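# Flip the gripper housing and return it to its tray

## Task

Flip the loose gripper housing so it is upside down and set it back into its tray. Its two halves must be joined, and at most a fingernail's width of it may stick out past the tray's open edge. The tray is not fixed, so it must end up resting on all four feet on the raised bench top, with no foot hanging more than half over an edge. Everything must stay in place on its own, without the robot holding it. Finish by releasing the housing and moving the grippers away.

## Robot and tools

ROBOT AND FRAME
There are two arms, left_arm and right_arm. Each has six joints (waist, shoulder, elbow, wrist pitch, wrist yaw, wrist roll) and a two-finger gripper. All positions are in one scene frame, in metres. Its origin is on the table surface midway between the arms, +z is up, +x points out across the table, and left_arm sits on the +y side. The names left and right are just labels and do not match image sides. On a gripper, the fingers extend along its own +z axis and close along its own y axis. The reported end-effector point lies between the finger pads, under 1 cm behind the tips. The reported hand position can be somewhat off, and more so when the arm is stretched far.

execute_actions
The argument actions is a list holding at most one item. An empty list [] sends nothing and just returns the current state. A motion item is {"rows": [...], "steps": n}, where n is 1 to 15 (default 15) and each step lasts 1/30 s. Each row covers one step, and if there are fewer rows than steps the final row is repeated. A wait item is {"steps": n} with n up to 300, counted from the previous result, and it sends no command. The optional flag pictures (true/false) controls whether camera images come back. A refused call moves nothing.

ROW LAYOUT
Every row is one flat list of 14 numbers, each within [-1, 1], always covering both arms. The first seven belong to left_arm: waist, shoulder, elbow, wrist pitch, wrist yaw, wrist roll, opening. The last seven are the same for right_arm. The six joint numbers are scaled offsets, not target poses. A value of 1.0 equals 1.202 rad for the waist, 1.258 for the shoulder, 1.238 for the elbow, 2.073 for wrist pitch, and 2.022 for both wrist yaw and wrist roll. Offsets are counted from the joint angles in the latest result that listed them. Before any such result in the scene, or for a second call within the same reply, they are counted from where the arm is when the action begins. They are never relative to the previous row. So an all-zero row drives the arm back to those reference angles; it does not hold still or wait. The opening value is absolute: +1 is fully open and -1 is fully closed.

JOINT RANGES (rad, stated)
waist -2.618 to 3.054, shoulder 0.000 to 3.142, elbow 0.000 to 3.142, wrist pitch -1.571 to 1.571, wrist yaw -1.571 to 1.571, wrist roll -2.094 to 2.094. A call is refused if any joint would go more than 0.036 rad beyond its range. The true ends can differ by up to 0.036 rad either way. Commands past a true end are clipped, and the result reports "joint sent to its limit", possibly about an earlier action. The absence of this line does not prove there is more room.

MOTION BEHAVIOUR
Friction can leave a joint as much as about 0.031 rad short of its target, and smaller commands may not move it at all. On each step a joint's target can lead its measured angle by at most 0.202 rad (waist), 0.258 (shoulder), 0.238 (elbow), 0.573 (wrist pitch), or 0.522 (wrist yaw and roll). If the targets would move a gripper more than 70 mm from where it is measured, all of that arm's targets are pulled back. Arms keep heading for the last commanded row while you think or wait, until they have all nearly stopped or a step is HELD. Fingers that are still moving will finish their motion.

RESULT LINES
The state line lists, for left_arm and then right_arm, end_effector_position (m) and end_effector_quat_wxyz. Joint positions and Joint velocities give one block per arm: six joints (rad, rad/s), then the finger pad gap (m, m/s; 0.087 m means fully open). grip_measured is the measured opening on the same scale as the command. Each gripper's reading may be off by about 1 mm, by a fixed amount. HELD marks steps where all or part of your row was not sent. "joint command not followed" means the clearance check altered or blocked joint targets on some steps, while the rest of the row still ran. MOTOR HOT appears from 75 °C. At 90 °C that arm halts for 10 seconds. At 100 °C it loses holding and drops. These stops are reported as OVER-TEMPERATURE FAULT.

GRIPPING
To keep hold of something, command an opening below grip_measured: roughly 0.02 below holds firmly, and a smaller gap holds more gently. Each finger pad pushes with up to about 20 N. Closing fast can squeeze harder and may pop the fingers open. Holding a load heats the motors.

zoom_image
Arguments: camera (one of cam_head_left, cam_head_right, cam_left_wrist, cam_right_wrist) and region [x0, y0, x1, y1] in pixels of that camera's last image, origin at the top left, no larger than 504 by 504. Every camera image is 504x504. The head cameras are wide (about 90° vertical field of view), and the wrist cameras are about 60°.

finished_scene
Argument scene: the current scene's number. Replying with no tool call also ends the run.

AVOID
Do not let anything leave the table. Do not let the arms collide or push on each other. Avoid dropping, slamming, or shoving parts hard, and do not tip or shift the tray off its feet. Occasionally a held part gets tugged or a loose item gets nudged, so check the scene before releasing.

Each tool is called after ">>>" as name([rows], argument=value, ...), one row to a line, values as JSON.

## Session

>>> execute_actions(actions=[])

Scene clock: 0.00 s of 5467.00 s.
left_arm: end_effector_position=(+0.0295, +0.6704, +0.3426) grip_measured=+1.000 end_effector_quat_wxyz=(+0.557, -0.245, +0.695, +0.383) | right_arm: end_effector_position=(+0.2877, -0.5122, +0.1761) grip_measured=+1.000 end_effector_quat_wxyz=(+0.234, +0.404, +0.764, +0.445)
Joint positions: left_arm=[ 1.84   1.139  1.132 -0.18   1.087  0.429  0.087] | right_arm=[-0.711  1.811  1.437 -1.052 -1.047  0.168  0.087]
Joint velocities: left_arm=[ 0.007 -0.002 -0.007 -0.066 -0.022 -0.007  0.   ] | right_arm=[-0.007 -0.022 -0.012 -0.081  0.037 -0.081  0.   ]
Motor temperatures (°C, as the motors report them): left_arm=[19 20 19 22 19 20] | right_arm=[19 22 20 20 19 21]

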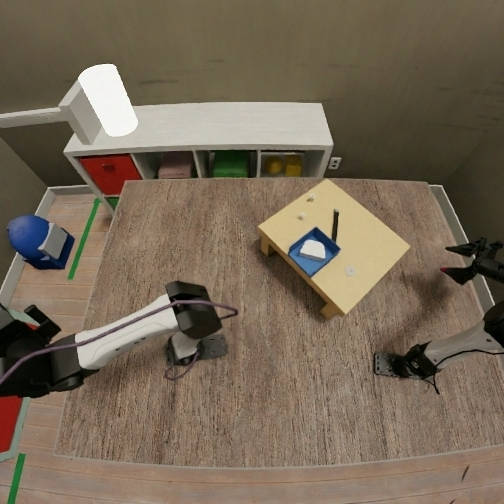

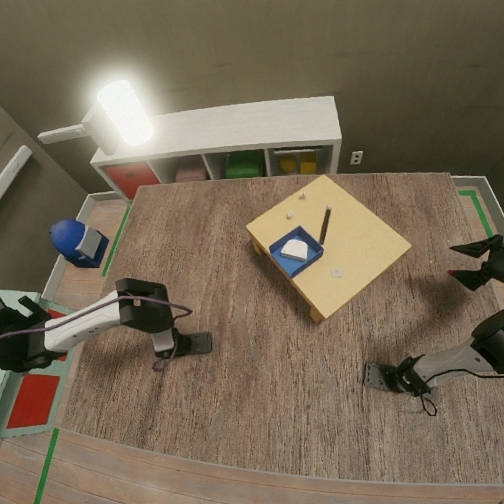

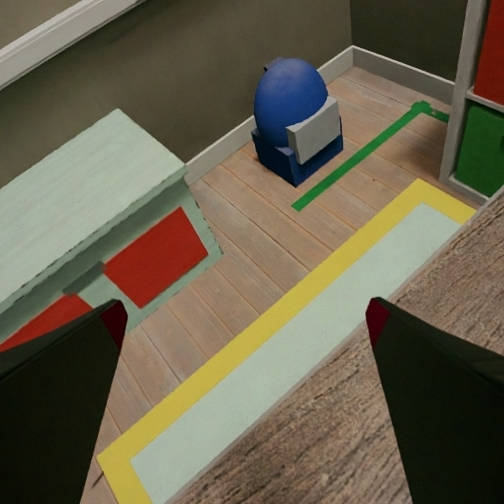

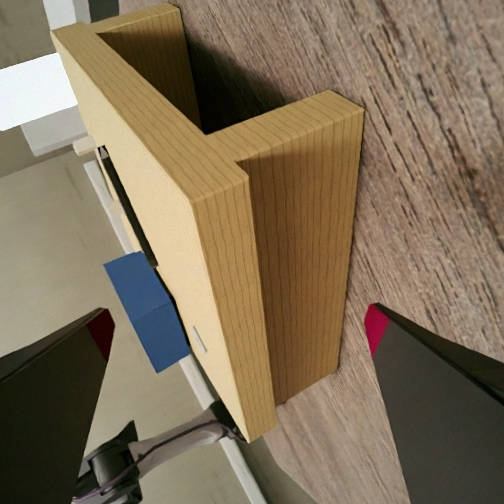

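>>> zoom_image(camera="cam_head_left", region=[250, 170, 420, 330])

>>> zoom_image(camera="cam_head_right", region=[250, 210, 350, 300])

Region (250, 170, 420, 330) of cam_head_left's 504x504 image, scaled by 2.965, with more detail than that image has; it fills the top 474 rows of this view, and the rest is white.

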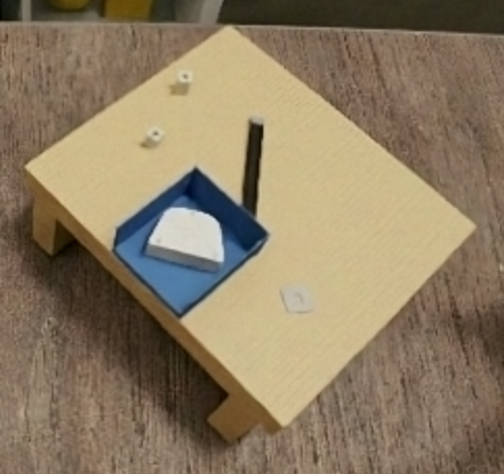

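Region (250, 210, 350, 300) of cam_head_right's 504x504 image, scaled by 5.040, with more detail than that image has; it fills the top 454 rows of this view, and the rest is white.

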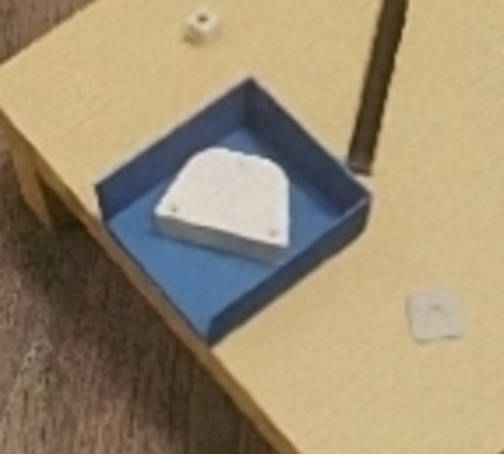

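>>> execute_actions([
  {"rows":[[-1,-0.3,-0.3,0.087,-0.538,-0.212,1,0,-0.45,-0.1,-0.1,0.518,-0.083,1]]},
], pictures=false)

>>> execute_actions([
  {"steps":45},
], pictures=false)

>>> execute_actions([
  {"rows":[[-0.9,0,0,0,0,0,1,1,0,0,0,0,0,1]]},
], pictures=false)

>>> execute_actions([
  {"steps":45},
])

Scene clock: 10.47 s of 5467.00 s.
left_arm: end_effector_position=(+0.2238, +0.5842, +0.3185) grip_measured=+1.000 end_effector_quat_wxyz=(+0.629, -0.309, +0.638, +0.321) | right_arm: end_effector_position=(+0.1266, -0.5365, +0.2001) grip_measured=+1.000 end_effector_quat_wxyz=(+0.204, +0.419, +0.883, -0.051)
Joint positions: left_arm=[ 0.798  0.757  0.782 -0.029  0.069  0.022  0.087] | right_arm=[-0.711  1.226  1.32  -1.247 -0.082  0.014  0.087]
Joint velocities: left_arm=[-2.107  0.007 -0.007  0.022 -0.432 -0.125  0.   ] | right_arm=[ 0.002  0.193  0.012  0.007  0.462 -0.11   0.   ]
Motor temperatures (°C, as the motors report them): left_arm=[19 20 21 24 19 20] | right_arm=[19 25 21 20 19 21]
Steps of this call (steps 1 to 90: nothing new was sent; then 6.97 s passed at rest; steps 91 to 105: all 15 steps of this action). Readings (joint positions):
91: left_arm=[1.814 1.110 1.097 -0.140 1.008 0.370] | right_arm=[-0.711 1.791 1.423 -1.054 -0.993 0.149]
92: left_arm=[1.751 1.041 1.016 -0.107 0.895 0.295] | right_arm=[-0.711 1.745 1.386 -1.076 -0.903 0.125]
94: left_arm=[1.599 0.873 0.860 -0.087 0.702 0.191] | right_arm=[-0.711 1.618 1.332 -1.145 -0.723 0.089]
98: left_arm=[1.302 0.757 0.782 -0.059 0.335 0.083] | right_arm=[-0.711 1.322 1.320 -1.206 -0.359 0.043]
105: the state above

Scene clock: 11.97 s of 5467.00 s.
left_arm: end_effector_position=(+0.2545, +0.5604, +0.3206) grip_measured=+1.000 end_effector_quat_wxyz=(+0.647, -0.283, +0.646, +0.289) | right_arm: end_effector_position=(+0.1164, -0.5441, +0.1969) grip_measured=+1.000 end_effector_quat_wxyz=(+0.182, +0.423, +0.884, -0.080)
Joint positions: left_arm=[ 0.644  0.757  0.782 -0.02   0.005  0.007  0.087] | right_arm=[-0.711  1.237  1.32  -1.254 -0.011  0.007  0.087]
Joint velocities: left_arm=[ 0.007  0.002  0.017  0.007 -0.007 -0.022  0.   ] | right_arm=[ 0.002  0.017 -0.007  0.095  0.007 -0.051  0.   ]
Motor temperatures (°C, as the motors report them): left_arm=[19 20 21 24 19 20] | right_arm=[19 25 21 20 19 21]
Steps of this call (steps 1 to 30: the robot went on to your last target; steps 31 to 45: nothing new was sent). Readings (joint positions):
1: left_arm=[0.731 0.757 0.782 -0.027 0.059 0.019] | right_arm=[-0.711 1.232 1.320 -1.249 -0.067 0.013]
2: left_arm=[0.683 0.757 0.782 -0.026 0.054 0.017] | right_arm=[-0.711 1.235 1.320 -1.249 -0.055 0.012]
4: left_arm=[0.646 0.757 0.782 -0.024 0.044 0.015] | right_arm=[-0.711 1.237 1.320 -1.251 -0.039 0.010]
8: left_arm=[0.644 0.757 0.782 -0.021 0.021 0.010] | right_arm=[-0.711 1.237 1.320 -1.253 -0.022 0.008]
45: the state above
All arms were judged still, so your last target was given up. Only a new action makes them travel on or press farther. Fingers that are still opening or closing keep moving.

Scene clock: 12.47 s of 5467.00 s.
left_arm: end_effector_position=(+0.3547, +0.2614, +0.3206) grip_measured=+1.000 end_effector_quat_wxyz=(+0.706, +0.070, +0.702, -0.067) | right_arm: end_effector_position=(+0.1974, -0.3293, +0.1969) grip_measured=+1.000 end_effector_quat_wxyz=(+0.198, -0.070, +0.978, +0.020)
Joint positions: left_arm=[-0.38   0.757  0.782 -0.02   0.008  0.006  0.087] | right_arm=[ 0.328  1.237  1.32  -1.253 -0.009  0.009  0.087]
Joint velocities: left_arm=[-1.365 -0.017  0.012 -0.051  0.154 -0.037  0.   ] | right_arm=[ 2.073  0.012 -0.022 -0.051 -0.066 -0.095  0.   ]
Motor temperatures (°C, as the motors report them): left_arm=[19 20 21 24 19 20] | right_arm=[19 25 21 20 19 21]
Steps of this call (steps 1 to 15: all 15 steps of this action). Readings (joint positions):
1: left_arm=[0.617 0.757 0.782 -0.020 -0.009 0.006] | right_arm=[-0.684 1.237 1.320 -1.254 0.001 0.010]
2: left_arm=[0.549 0.757 0.782 -0.020 -0.012 0.006] | right_arm=[-0.620 1.237 1.320 -1.253 0.005 0.010]
4: left_arm=[0.403 0.757 0.782 -0.020 -0.007 0.006] | right_arm=[-0.472 1.237 1.320 -1.253 0.001 0.010]
8: left_arm=[0.112 0.757 0.782 -0.020 -0.001 0.006] | right_arm=[-0.181 1.237 1.320 -1.253 -0.004 0.010]
15: the state above

Scene clock: 13.97 s of 5467.00 s.
left_arm: end_effector_position=(+0.3510, +0.2444, +0.3206) grip_measured=+1.000 end_effector_quat_wxyz=(+0.704, +0.090, +0.700, -0.086) | right_arm: end_effector_position=(+0.1882, -0.2919, +0.1970) grip_measured=+1.000 end_effector_quat_wxyz=(+0.195, -0.150, +0.968, +0.040)
Joint positions: left_arm=[-0.433  0.757  0.782 -0.02   0.011  0.006  0.087] | right_arm=[ 0.488  1.237  1.32  -1.253 -0.018  0.007  0.087]
Joint velocities: left_arm=[-0.012  0.002  0.002  0.037  0.022  0.081  0.   ] | right_arm=[ 0.012 -0.002 -0.002 -0.081 -0.007 -0.066  0.   ]
Motor temperatures (°C, as the motors report them): left_arm=[19 20 21 25 19 20] | right_arm=[19 25 22 20 19 21]
Steps of this call (steps 1 to 30: the robot went on to your last target; steps 31 to 45: nothing new was sent). Readings (joint positions):
1: left_arm=[-0.414 0.757 0.782 -0.020 0.013 0.006] | right_arm=[0.396 1.237 1.320 -1.253 -0.010 0.009]
2: left_arm=[-0.429 0.757 0.782 -0.020 0.014 0.006] | right_arm=[0.446 1.237 1.320 -1.253 -0.014 0.008]
4: left_arm=[-0.433 0.757 0.782 -0.020 0.014 0.006] | right_arm=[0.486 1.237 1.320 -1.253 -0.018 0.007]
8: left_arm=[-0.433 0.757 0.782 -0.020 0.012 0.006] | right_arm=[0.488 1.237 1.320 -1.253 -0.018 0.007]
45: the state above
All arms were judged still, so your last target was given up. Only a new action makes them travel on or press farther. Fingers that are still opening or closing keep moving.

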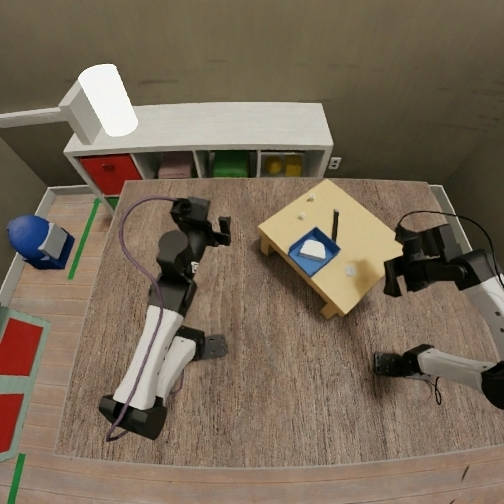

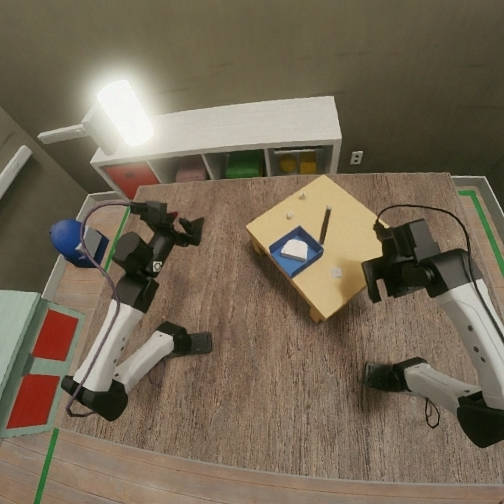

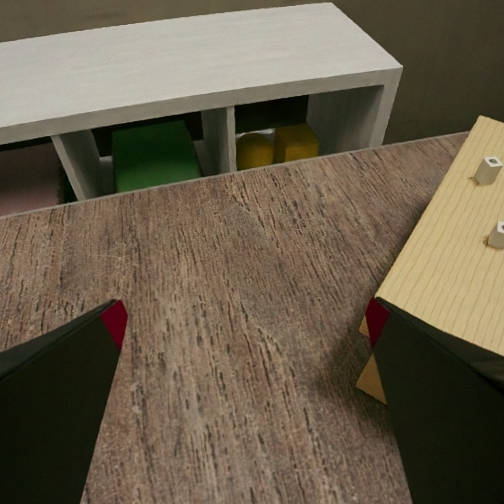

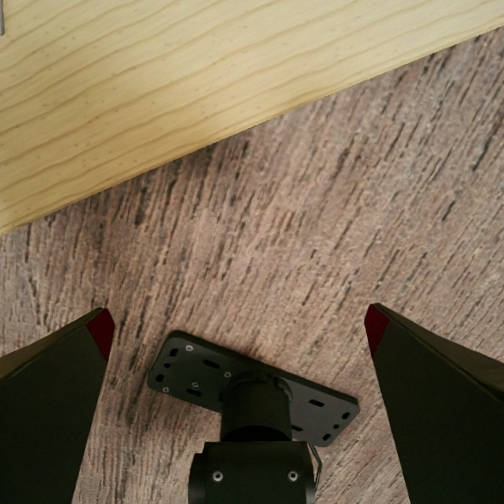

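>>> execute_actions([
  {"rows":[[-0.1,-0.1,-0.1,0,0,0,1,0,0,0.2,0.1,0,0,1],[-0.2,-0.2,-0.22,0,0,0,1,0,0.05,0.3,0.12,0,0,1],[-0.3,-0.2,-0.22,0,0,0,1,0.1,0.1,0.4,0.12,0,0,1],[-0.4,-0.2,-0.22,0,0,0,1,0.1,0.15,0.47,0.12,0,0,1],[-0.5,-0.2,-0.22,0,0,0,1,0.2,0.2,0.47,0.12,0,0,1],[-0.5,-0.2,-0.22,0,0,0,1,0.34,0.29,0.47,0.12,0,0,1]]},
], pictures=false)

>>> execute_actions([
  {"steps":15},
])

Scene clock: 20.43 s of 5467.00 s.
left_arm: end_effector_position=(+0.2273, +0.1105, +0.2599) grip_measured=+1.000 end_effector_quat_wxyz=(+0.640, +0.296, +0.648, -0.288) | right_arm: end_effector_position=(+0.2668, -0.0952, +0.2937) grip_measured=+1.000 end_effector_quat_wxyz=(+0.360, -0.328, +0.861, +0.149)
Joint positions: left_arm=[-1.028  0.511  0.521 -0.024  0.017  0.006  0.087] | right_arm=[ 0.905  1.611  1.867 -1.025 -0.021  0.008  0.087]
Joint velocities: left_arm=[ 0.002 -0.012  0.002 -0.051  0.022 -0.007  0.   ] | right_arm=[-0.002 -0.012  0.027 -0.007 -0.007 -0.007  0.   ]
Motor temperatures (°C, as the motors report them): left_arm=[19 20 21 26 19 20] | right_arm=[19 25 22 21 19 21]
Steps of this call (steps 1 to 90: nothing new was sent; then 2.97 s passed at rest; steps 91 to 105: all 15 steps of this action). Readings (joint positions):
91: left_arm=[-0.449 0.744 0.768 -0.012 0.003 0.006] | right_arm=[0.488 1.239 1.336 -1.255 -0.018 0.007]
92: left_arm=[-0.496 0.700 0.722 -0.002 -0.002 0.006] | right_arm=[0.488 1.251 1.375 -1.247 -0.018 0.007]
94: left_arm=[-0.629 0.574 0.603 -0.003 0.001 0.006] | right_arm=[0.521 1.288 1.478 -1.200 -0.013 0.008]
98: left_arm=[-0.917 0.511 0.523 -0.023 0.007 0.006] | right_arm=[0.681 1.445 1.697 -1.118 -0.009 0.008]
105: the state above

Scene clock: 20.93 s of 5467.00 s.
left_arm: end_effector_position=(+0.2274, +0.1106, +0.2599) grip_measured=+1.000 end_effector_quat_wxyz=(+0.640, +0.296, +0.648, -0.288) | right_arm: end_effector_position=(+0.2681, -0.0948, +0.2975) grip_measured=+1.000 end_effector_quat_wxyz=(+0.365, -0.326, +0.859, +0.151)
Joint positions: left_arm=[-1.028  0.511  0.521 -0.024  0.017  0.006  0.087] | right_arm=[ 0.904  1.611  1.876 -1.023 -0.021  0.008  0.087]
Joint velocities: left_arm=[-0.007 -0.017  0.002 -0.022  0.051 -0.037  0.   ] | right_arm=[ 0.002  0.007 -0.012 -0.022  0.007  0.066  0.   ]
Motor temperatures (°C, as the motors report them): left_arm=[19 20 21 26 19 20] | right_arm=[19 25 22 21 19 21]
Steps of this call (steps 1 to 15: the robot went on to your last target). Readings (joint positions):
1: left_arm=[-1.028 0.511 0.521 -0.024 0.017 0.006] | right_arm=[0.905 1.611 1.868 -1.025 -0.021 0.008]
2: left_arm=[-1.028 0.511 0.521 -0.024 0.017 0.006] | right_arm=[0.904 1.611 1.872 -1.025 -0.021 0.008]
4: left_arm=[-1.028 0.511 0.521 -0.024 0.017 0.006] | right_arm=[0.904 1.611 1.875 -1.024 -0.021 0.008]
8: left_arm=[-1.028 0.511 0.521 -0.024 0.017 0.006] | right_arm=[0.904 1.611 1.876 -1.023 -0.021 0.008]
15: the state above
All arms were judged still, so your last target was given up. Only a new action makes them travel on or press farther. Fingers that are still opening or closing keep moving.

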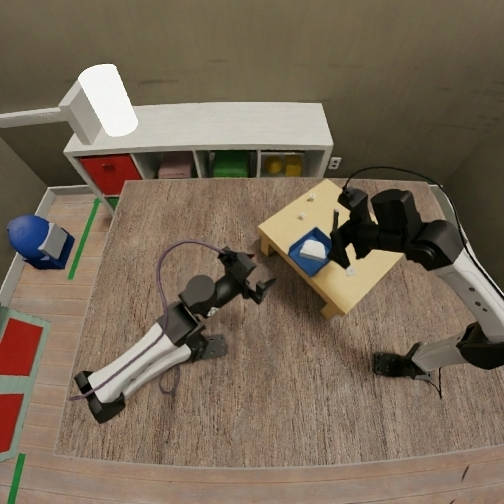

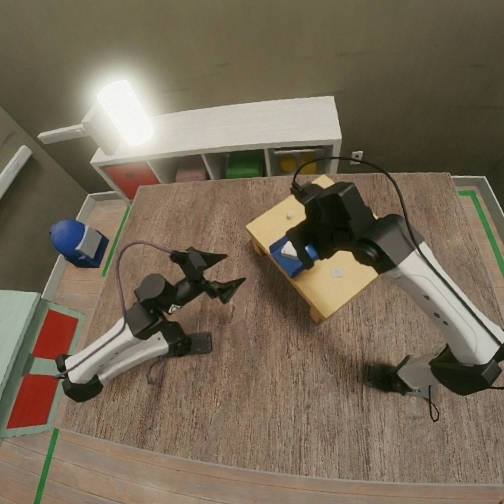

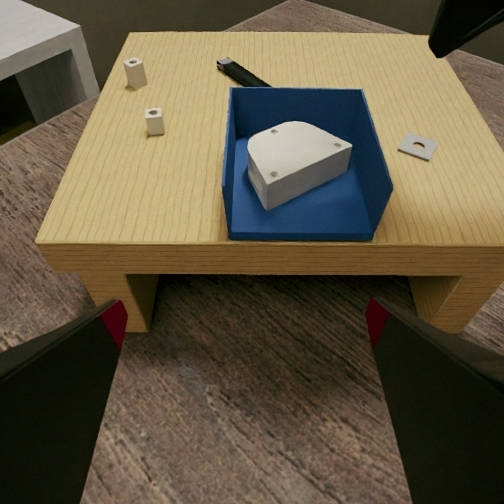

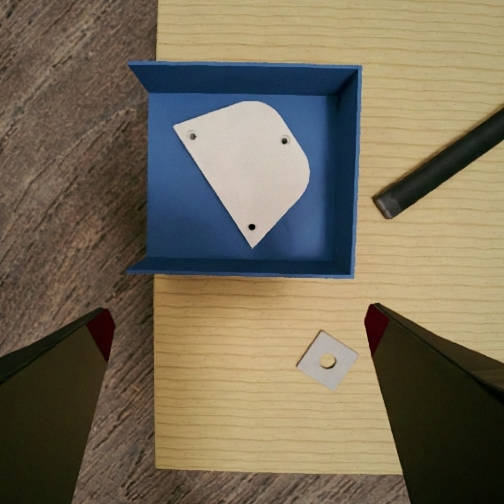

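>>> zoom_image(camera="cam_left_wrist", region=[210, 70, 410, 280])

Region (210, 70, 410, 280) of cam_left_wrist's 504x504 image, scaled by 2.400, with more detail than that image has; it fills the left 480 columns of this view, and the rest is white.

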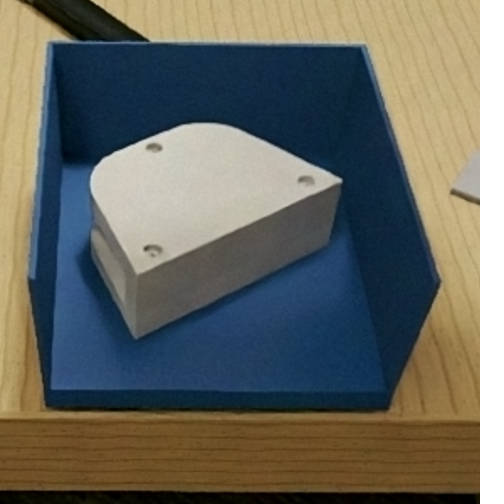

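>>> execute_actions([
  {"rows":[[0,0,0,0,0,0,1,-0.05,0.05,0.15,0,-0.05,-0.1,0.7],[0,0,0,0,0,0,1,-0.1,0.1,0.25,-0.05,-0.1,-0.2,0.7],[0,0,0,0,0,0,1,-0.1,0.1,0.3,-0.05,-0.1,-0.2,0.7],[0,0,0,0,0,0,1,-0.17,0.15,0.39,-0.1,-0.19,-0.3,0.7],[0,0,0,0,0,0,1,-0.17,0.2,0.39,-0.1,-0.19,-0.3,0.7],[0,0,0,0,0,0,1,-0.17,0.2,0.39,-0.1,-0.19,-0.3,0.7],[0,0,0,0,0,0,1,-0.17,0.25,0.39,-0.15,-0.19,-0.3,0.7],[0,0,0,0,0,0,1,-0.17,0.25,0.39,-0.15,-0.19,-0.3,0.7],[0,0,0,0,0,0,1,-0.17,0.32,0.39,-0.17,-0.195,-0.305,0.7]]},
], pictures=false)

>>> execute_actions([
  {"steps":15},
])

Scene clock: 43.43 s of 5467.00 s.
left_arm: end_effector_position=(+0.2274, +0.1106, +0.2599) grip_measured=+1.000 end_effector_quat_wxyz=(+0.640, +0.296, +0.648, -0.288) | right_arm: end_effector_position=(+0.3424, -0.1043, +0.2572) grip_measured=+0.700 end_effector_quat_wxyz=(+0.278, -0.531, +0.782, +0.172)
Joint positions: left_arm=[-1.028  0.511  0.521 -0.024  0.017  0.006  0.087] | right_arm=[ 0.693  2.037  2.358 -1.326 -0.375 -0.567  0.074]
Joint velocities: left_arm=[-0.012  0.007 -0.007  0.037  0.022  0.022  0.   ] | right_arm=[ 0.012  0.462 -0.007 -0.447 -0.168 -0.183 -0.001]
Motor temperatures (°C, as the motors report them): left_arm=[19 20 23 28 19 20] | right_arm=[19 27 26 24 19 21]
Steps of this call (steps 1 to 90: nothing new was sent; then 19.00 s passed at rest; steps 91 to 105: all 15 steps of this action). Readings (joint positions):
91: left_arm=[-1.028 0.511 0.521 -0.024 0.017 0.006] | right_arm=[0.897 1.622 1.903 -1.043 -0.035 -0.018]
92: left_arm=[-1.028 0.511 0.521 -0.024 0.017 0.006] | right_arm=[0.877 1.654 1.969 -1.072 -0.069 -0.081]
94: left_arm=[-1.028 0.511 0.521 -0.024 0.017 0.006] | right_arm=[0.810 1.727 2.126 -1.103 -0.150 -0.221]
98: left_arm=[-1.028 0.511 0.521 -0.024 0.017 0.006] | right_arm=[0.694 1.846 2.339 -1.168 -0.288 -0.440]
105: the state above

Scene clock: 43.93 s of 5467.00 s.
left_arm: end_effector_position=(+0.2274, +0.1106, +0.2599) grip_measured=+1.000 end_effector_quat_wxyz=(+0.640, +0.296, +0.648, -0.288) | right_arm: end_effector_position=(+0.3317, -0.1066, +0.2573) grip_measured=+0.700 end_effector_quat_wxyz=(+0.264, -0.545, +0.775, +0.181)
Joint positions: left_arm=[-1.028  0.511  0.521 -0.024  0.017  0.006  0.087] | right_arm=[ 0.693  2.03   2.358 -1.369 -0.401 -0.601  0.074]
Joint velocities: left_arm=[-0.007 -0.007 -0.007 -0.051  0.037 -0.051  0.   ] | right_arm=[-0.012 -0.012 -0.002  0.037 -0.007 -0.007  0.   ]
Motor temperatures (°C, as the motors report them): left_arm=[19 20 23 28 19 20] | right_arm=[19 27 26 24 19 21]
Steps of this call (steps 1 to 15: the robot went on to your last target). Readings (joint positions):
1: left_arm=[-1.028 0.511 0.521 -0.024 0.017 0.006] | right_arm=[0.693 2.050 2.358 -1.339 -0.378 -0.574]
2: left_arm=[-1.028 0.511 0.521 -0.024 0.017 0.006] | right_arm=[0.693 2.054 2.358 -1.348 -0.381 -0.579]
4: left_arm=[-1.028 0.511 0.521 -0.024 0.017 0.006] | right_arm=[0.693 2.050 2.358 -1.360 -0.387 -0.587]
8: left_arm=[-1.028 0.511 0.521 -0.024 0.017 0.006] | right_arm=[0.693 2.033 2.358 -1.366 -0.397 -0.596]
15: the state above

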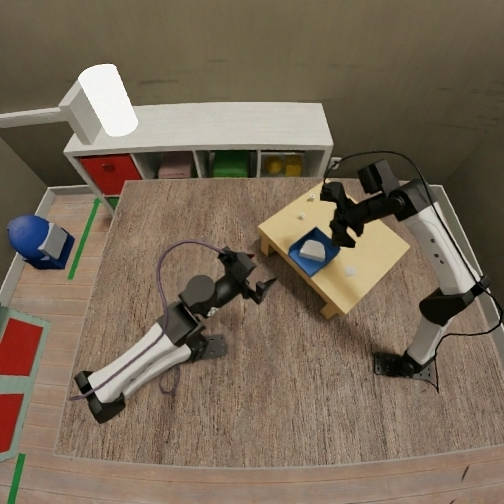

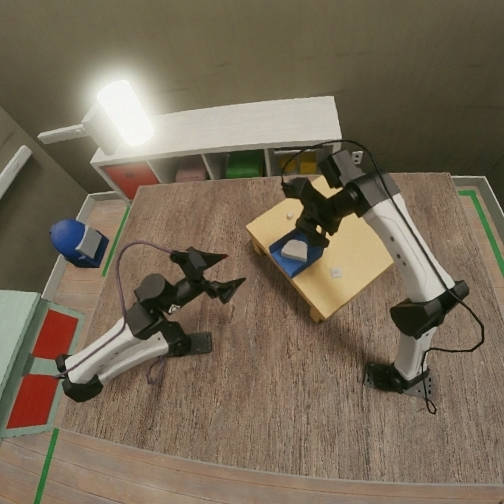

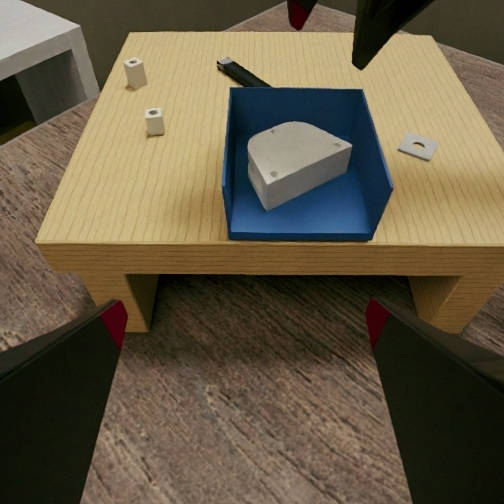

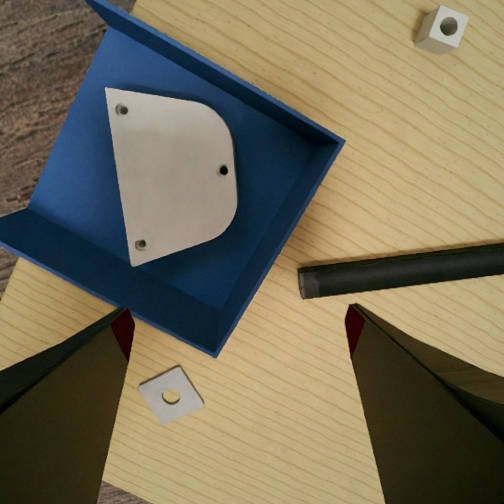

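>>> execute_actions([
  {"rows":[[0,0,0,0,0,0,1,0.03,0,0,0,0,0,0.7],[0,0,0,0,0,0,1,0.06,0,0,0,0,0,0.7],[0,0,0,0,0,0,1,0.09,0,0,0,0,0,0.7],[0,0,0,0,0,0,1,0.115,0,0,0,0,0,0.7]]},
])

Scene clock: 46.70 s of 5467.00 s.
left_arm: end_effector_position=(+0.2274, +0.1106, +0.2599) grip_measured=+1.000 end_effector_quat_wxyz=(+0.640, +0.296, +0.648, -0.288) | right_arm: end_effector_position=(+0.2902, -0.0571, +0.2572) grip_measured=+0.700 end_effector_quat_wxyz=(-0.250, +0.600, -0.733, -0.199)
Joint positions: left_arm=[-1.028  0.511  0.521 -0.024  0.017  0.006  0.087] | right_arm=[ 0.838  2.03   2.358 -1.37  -0.401 -0.602  0.074]
Joint velocities: left_arm=[ 0.002  0.007 -0.017 -0.007  0.037 -0.007  0.   ] | right_arm=[-0.017  0.007  0.007 -0.095 -0.037  0.022 -0.001]
Motor temperatures (°C, as the motors report them): left_arm=[19 20 23 28 19 20] | right_arm=[19 28 26 24 19 21]
Steps of this call (steps 1 to 15: the robot went on to your last target; steps 16 to 68: nothing new was sent; steps 69 to 83: all 15 steps of this action). Readings (joint positions):
69: left_arm=[-1.028 0.511 0.521 -0.024 0.017 0.006] | right_arm=[0.695 2.030 2.358 -1.370 -0.401 -0.602]
70: left_arm=[-1.028 0.511 0.521 -0.024 0.017 0.006] | right_arm=[0.703 2.030 2.358 -1.370 -0.400 -0.602]
72: left_arm=[-1.028 0.511 0.521 -0.024 0.017 0.006] | right_arm=[0.744 2.030 2.358 -1.370 -0.396 -0.602]
76: left_arm=[-1.028 0.511 0.521 -0.024 0.017 0.006] | right_arm=[0.839 2.030 2.358 -1.370 -0.400 -0.602]
83: the state above

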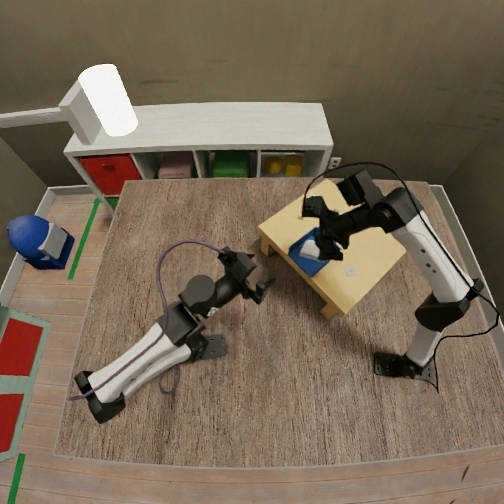

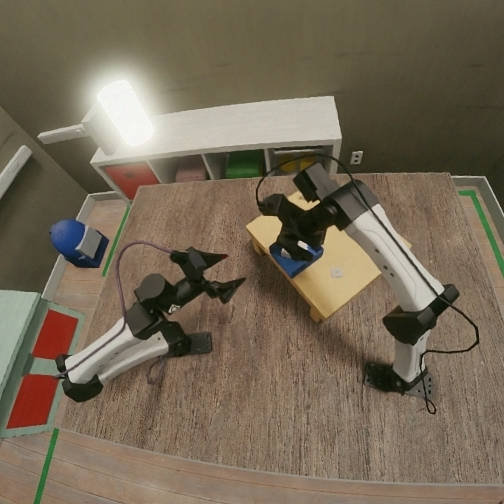

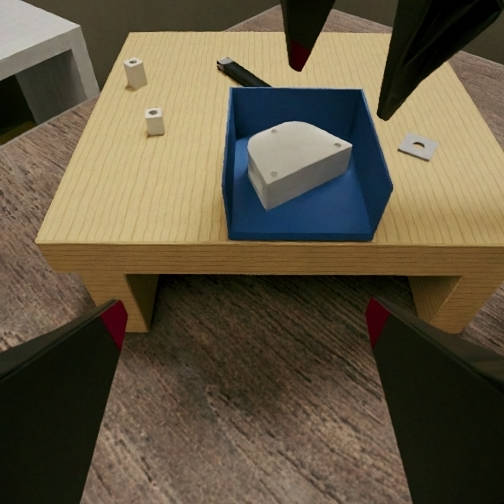

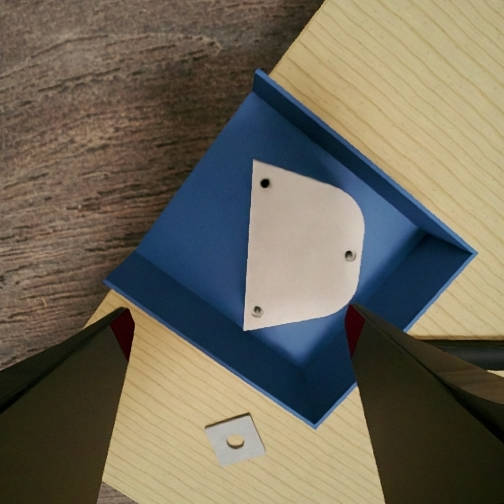

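>>> execute_actions([
  {"rows":[[0,0,0,0,0,0,1,-0.02,0,-0.02,0.03,0,0,0.8],[0,0,0,0,0,0,1,-0.03,0,-0.05,0.06,0,0,0.8],[0,0,0,0,0,0,1,-0.042,0,-0.08,0.08,0,0,0.8],[0,0,0,0,0,0,1,-0.042,0.01,-0.11,0.095,0,0,0.8],[0,0,0,0,0,0,1,-0.042,0.01,-0.136,0.095,0,0,0.8]]},
])

Scene clock: 52.47 s of 5467.00 s.
left_arm: end_effector_position=(+0.2274, +0.1106, +0.2599) grip_measured=+1.000 end_effector_quat_wxyz=(+0.640, +0.296, +0.648, -0.288) | right_arm: end_effector_position=(+0.3244, -0.0604, +0.2108) grip_measured=+0.800 end_effector_quat_wxyz=(-0.247, +0.581, -0.751, -0.194)
Joint positions: left_arm=[-1.028  0.511  0.521 -0.024  0.017  0.006  0.087] | right_arm=[ 0.788  2.055  2.197 -1.203 -0.401 -0.602  0.079]
Joint velocities: left_arm=[-0.007 -0.027 -0.017 -0.037  0.022 -0.007  0.   ] | right_arm=[-0.002 -0.002 -0.007  0.11  -0.066 -0.081 -0.   ]
Motor temperatures (°C, as the motors report them): left_arm=[19 20 23 29 19 20] | right_arm=[19 30 26 24 19 21]
Steps of this call (steps 1 to 15: the robot went on to your last target; steps 16 to 90: nothing new was sent; then 2.27 s passed at rest; steps 91 to 105: all 15 steps of this action). Readings (joint positions):
91: left_arm=[-1.028 0.511 0.521 -0.024 0.017 0.006] | right_arm=[0.836 2.030 2.358 -1.368 -0.401 -0.602]
92: left_arm=[-1.028 0.511 0.521 -0.024 0.017 0.006] | right_arm=[0.833 2.029 2.350 -1.352 -0.401 -0.602]
94: left_arm=[-1.028 0.511 0.521 -0.024 0.017 0.006] | right_arm=[0.817 2.025 2.308 -1.296 -0.401 -0.602]
98: left_arm=[-1.028 0.511 0.521 -0.024 0.017 0.006] | right_arm=[0.789 2.040 2.213 -1.234 -0.401 -0.602]
105: the state above

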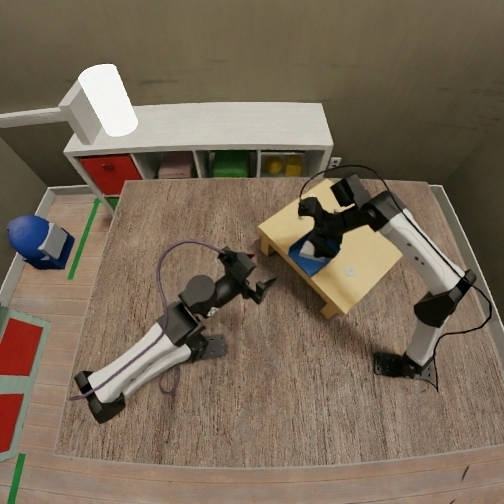

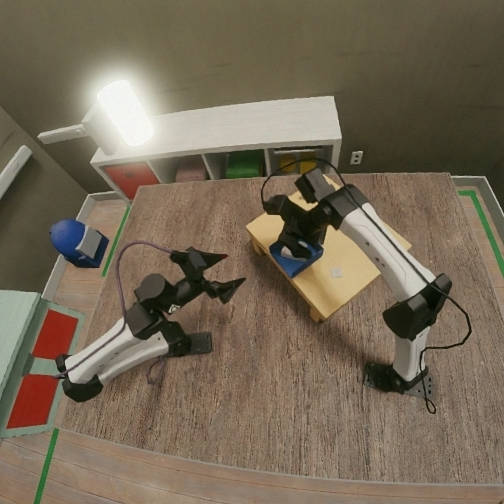

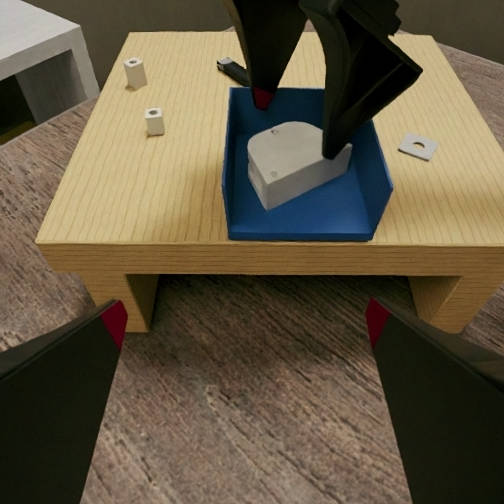

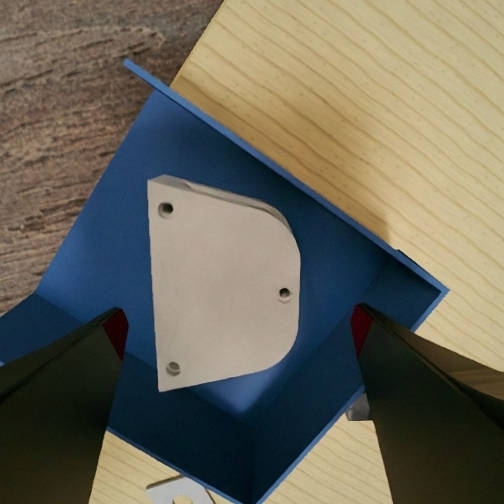

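>>> execute_actions([
  {"rows":[[0,0,0,0,0,0,1,0.02,0.01,0.03,0,0.02,0,0.6],[0,0,0,0,0,0,1,0.034,0.02,0.05,-0.01,0.033,-0.013,0.6],[0,0,0,0,0,0,1,0.034,0.03,0.06,-0.02,0.033,-0.013,0.6],[0,0,0,0,0,0,1,0.034,0.04,0.06,-0.027,0.033,-0.013,0.6],[0,0,0,0,0,0,1,0.034,0.055,0.06,-0.027,0.033,-0.013,0.6]]},
])

Scene clock: 59.07 s of 5467.00 s.
left_arm: end_effector_position=(+0.2274, +0.1106, +0.2599) grip_measured=+1.000 end_effector_quat_wxyz=(+0.640, +0.296, +0.648, -0.288) | right_arm: end_effector_position=(+0.3214, -0.0523, +0.1901) grip_measured=+0.600 end_effector_quat_wxyz=(-0.215, +0.600, -0.751, -0.171)
Joint positions: left_arm=[-1.028  0.511  0.521 -0.024  0.017  0.006  0.087] | right_arm=[ 0.827  2.125  2.25  -1.251 -0.345 -0.62   0.07 ]
Joint velocities: left_arm=[ 0.002 -0.007  0.007  0.007  0.007 -0.037  0.   ] | right_arm=[-0.012  0.002 -0.012  0.022 -0.022 -0.051  0.   ]
Motor temperatures (°C, as the motors report them): left_arm=[19 20 24 29 19 20] | right_arm=[19 32 26 24 19 21]
Steps of this call (steps 1 to 30: the robot went on to your last target; steps 31 to 90: nothing new was sent; then 3.10 s passed at rest; steps 91 to 105: all 15 steps of this action). Readings (joint positions):
91: left_arm=[-1.028 0.511 0.521 -0.024 0.017 0.006] | right_arm=[0.789 2.055 2.199 -1.194 -0.397 -0.602]
92: left_arm=[-1.028 0.511 0.521 -0.024 0.017 0.006] | right_arm=[0.793 2.059 2.207 -1.199 -0.386 -0.604]
94: left_arm=[-1.028 0.511 0.521 -0.024 0.017 0.006] | right_arm=[0.807 2.073 2.234 -1.213 -0.369 -0.610]
98: left_arm=[-1.028 0.511 0.521 -0.024 0.017 0.006] | right_arm=[0.826 2.102 2.250 -1.231 -0.358 -0.618]
105: the state above

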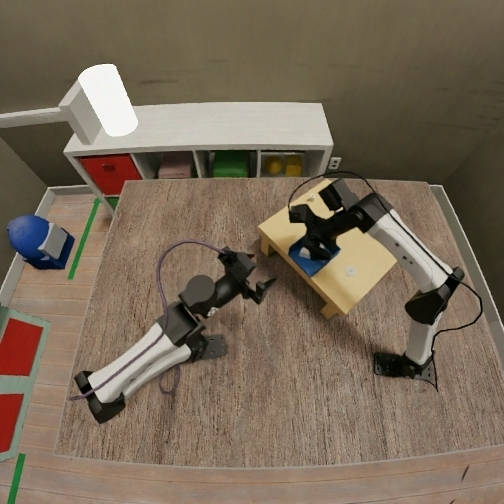

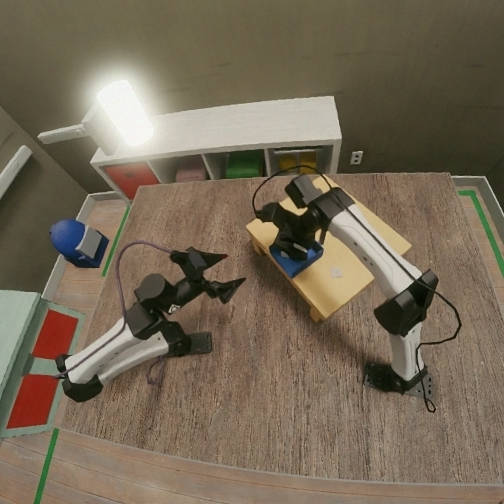

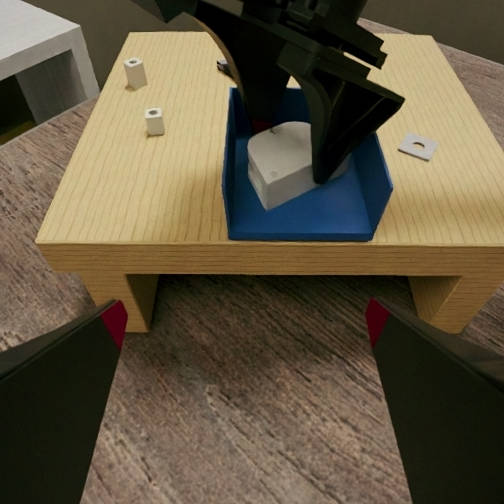

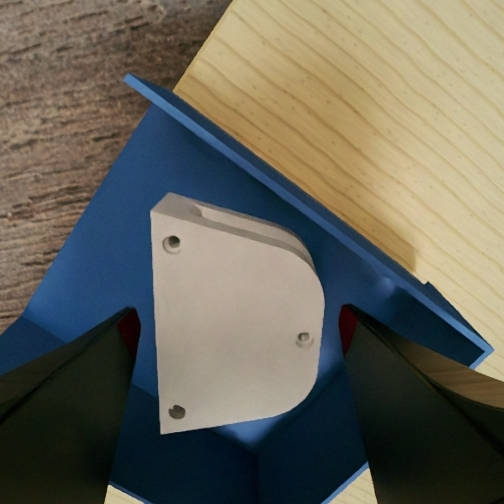

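>>> execute_actions([
  {"rows":[[0,0,0,0,0,0,1,0,-0.01,-0.015,0.015,0,0,0.6],[0,0,0,0,0,0,1,0,-0.015,-0.03,0.025,0,0,0.6],[0,0,0,0,0,0,1,0,-0.02,-0.045,0.035,0,0,0.6],[0,0,0,0,0,0,1,0,-0.025,-0.06,0.04,0,0,0.6],[0,0,0,0,0,0,1,0,-0.03,-0.075,0.05,0,0,0.6],[0,0,0,0,0,0,1,0,-0.035,-0.09,0.055,0,0,0.6],[0,0,0,0,0,0,1,0,-0.04,-0.105,0.06,0,0,0.6],[0,0,0,0,0,0,1,0,-0.04,-0.12,0.066,0,0,0.6],[0,0,0,0,0,0,1,0,-0.042,-0.14,0.07,0,0,0.6]]},
])

Scene clock: 64.67 s of 5467.00 s.
left_arm: end_effector_position=(+0.2274, +0.1106, +0.2599) grip_measured=+1.000 end_effector_quat_wxyz=(+0.640, +0.296, +0.648, -0.288) | right_arm: end_effector_position=(+0.3224, -0.0479, +0.1810) grip_measured=+0.600 end_effector_quat_wxyz=(-0.234, +0.602, -0.743, -0.177)
Joint positions: left_arm=[-1.028  0.511  0.521 -0.024  0.017  0.006  0.087] | right_arm=[ 0.828  2.071  2.111 -1.126 -0.359 -0.621  0.07 ]
Joint velocities: left_arm=[ 0.002  0.002 -0.012  0.022 -0.037  0.007  0.   ] | right_arm=[ 0.007 -0.012 -0.027 -0.007 -0.066  0.051 -0.   ]
Motor temperatures (°C, as the motors report them): left_arm=[19 20 24 29 19 20] | right_arm=[19 33 26 24 19 21]
Steps of this call (steps 1 to 15: the robot went on to your last target; steps 16 to 90: nothing new was sent; then 2.10 s passed at rest; steps 91 to 105: all 15 steps of this action). Readings (joint positions):
91: left_arm=[-1.028 0.511 0.521 -0.024 0.017 0.006] | right_arm=[0.827 2.125 2.250 -1.252 -0.343 -0.621]
92: left_arm=[-1.028 0.511 0.521 -0.024 0.017 0.006] | right_arm=[0.827 2.125 2.247 -1.246 -0.343 -0.621]
94: left_arm=[-1.028 0.511 0.521 -0.024 0.017 0.006] | right_arm=[0.827 2.119 2.225 -1.223 -0.343 -0.621]
98: left_arm=[-1.028 0.511 0.521 -0.024 0.017 0.006] | right_arm=[0.828 2.094 2.159 -1.171 -0.349 -0.621]
105: the state above

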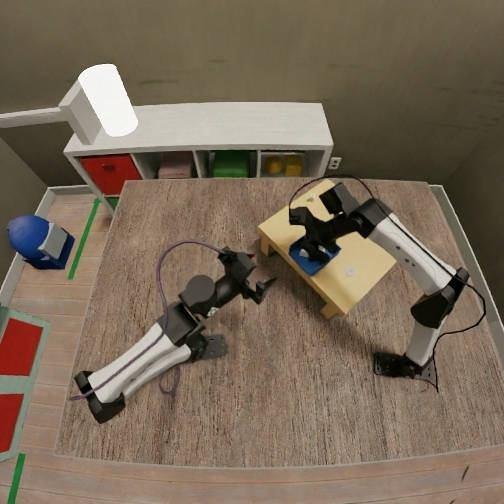

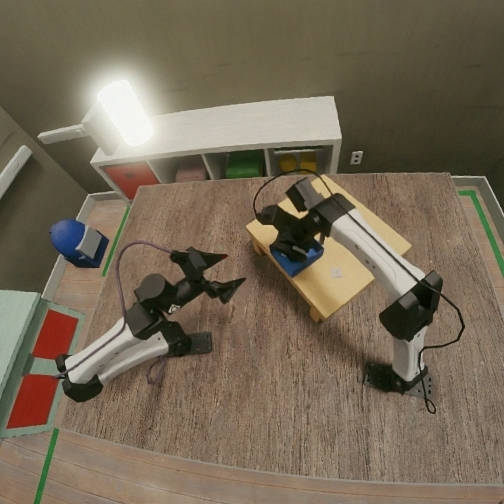

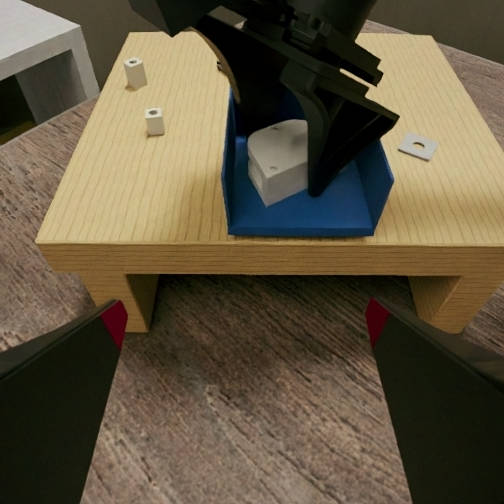

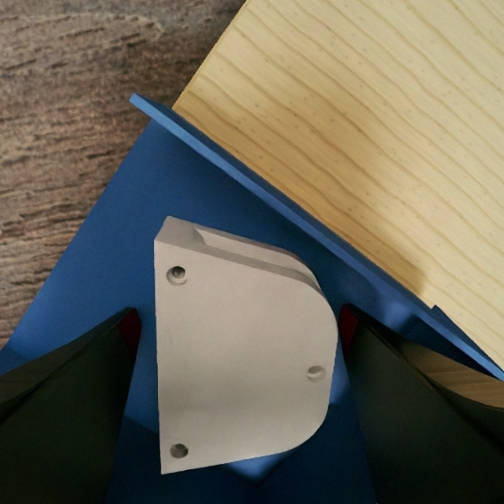

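>>> execute_actions([
  {"rows":[[0,0,0,0,0,0,1,0.01,0,0,0,0,0,0.55],[0,0,0,0,0,0,1,0.015,0,0,0,0,0,0.5],[0,0,0,0,0,0,1,0.015,0,0,0,0,0,0.45],[0,0,0,0,0,0,1,0.015,0,-0.01,0,0,0,0.42],[0,0,0,0,0,0,1,0.015,0,-0.02,0,0,0,0.4],[0,0,0,0,0,0,1,0.015,0,-0.03,0,0,0,0.38]]},
])

Scene clock: 68.20 s of 5467.00 s.
left_arm: end_effector_position=(+0.2274, +0.1106, +0.2599) grip_measured=+1.000 end_effector_quat_wxyz=(+0.640, +0.296, +0.648, -0.288) | right_arm: end_effector_position=(+0.3180, -0.0433, +0.1786) grip_measured=+0.380 end_effector_quat_wxyz=(-0.231, +0.607, -0.739, -0.180)
Joint positions: left_arm=[-1.028  0.511  0.521 -0.024  0.017  0.006  0.087] | right_arm=[ 0.84   2.071  2.102 -1.12  -0.363 -0.622  0.06 ]
Joint velocities: left_arm=[-0.007 -0.022  0.002 -0.051  0.007 -0.007  0.   ] | right_arm=[-0.007  0.007  0.017 -0.066 -0.081  0.007 -0.001]
Motor temperatures (°C, as the motors report them): left_arm=[19 20 24 30 19 20] | right_arm=[19 33 26 24 19 21]
Steps of this call (steps 1 to 15: the robot went on to your last target; steps 16 to 90: nothing new was sent; then 0.03 s passed at rest; steps 91 to 105: all 15 steps of this action). Readings (joint positions):
91: left_arm=[-1.028 0.511 0.521 -0.024 0.017 0.006] | right_arm=[0.829 2.071 2.109 -1.121 -0.363 -0.621]
92: left_arm=[-1.028 0.511 0.521 -0.024 0.017 0.006] | right_arm=[0.831 2.071 2.109 -1.121 -0.363 -0.621]
94: left_arm=[-1.028 0.511 0.521 -0.024 0.017 0.006] | right_arm=[0.836 2.071 2.109 -1.122 -0.363 -0.621]
98: left_arm=[-1.028 0.511 0.521 -0.024 0.017 0.006] | right_arm=[0.840 2.071 2.102 -1.120 -0.363 -0.622]
105: the state above

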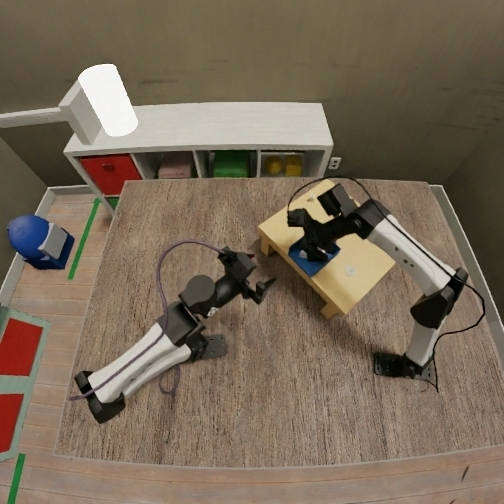

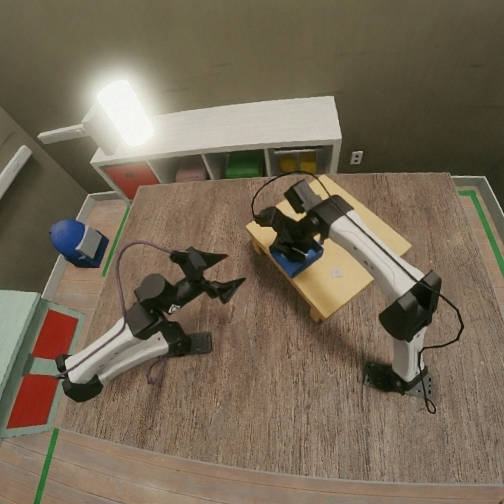

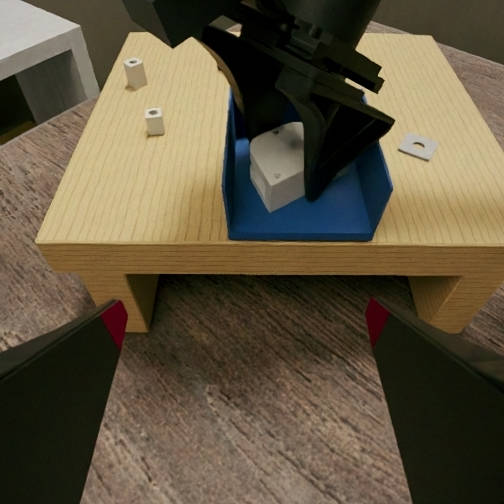

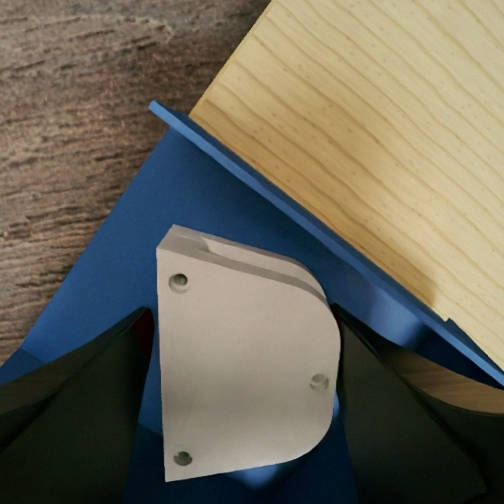

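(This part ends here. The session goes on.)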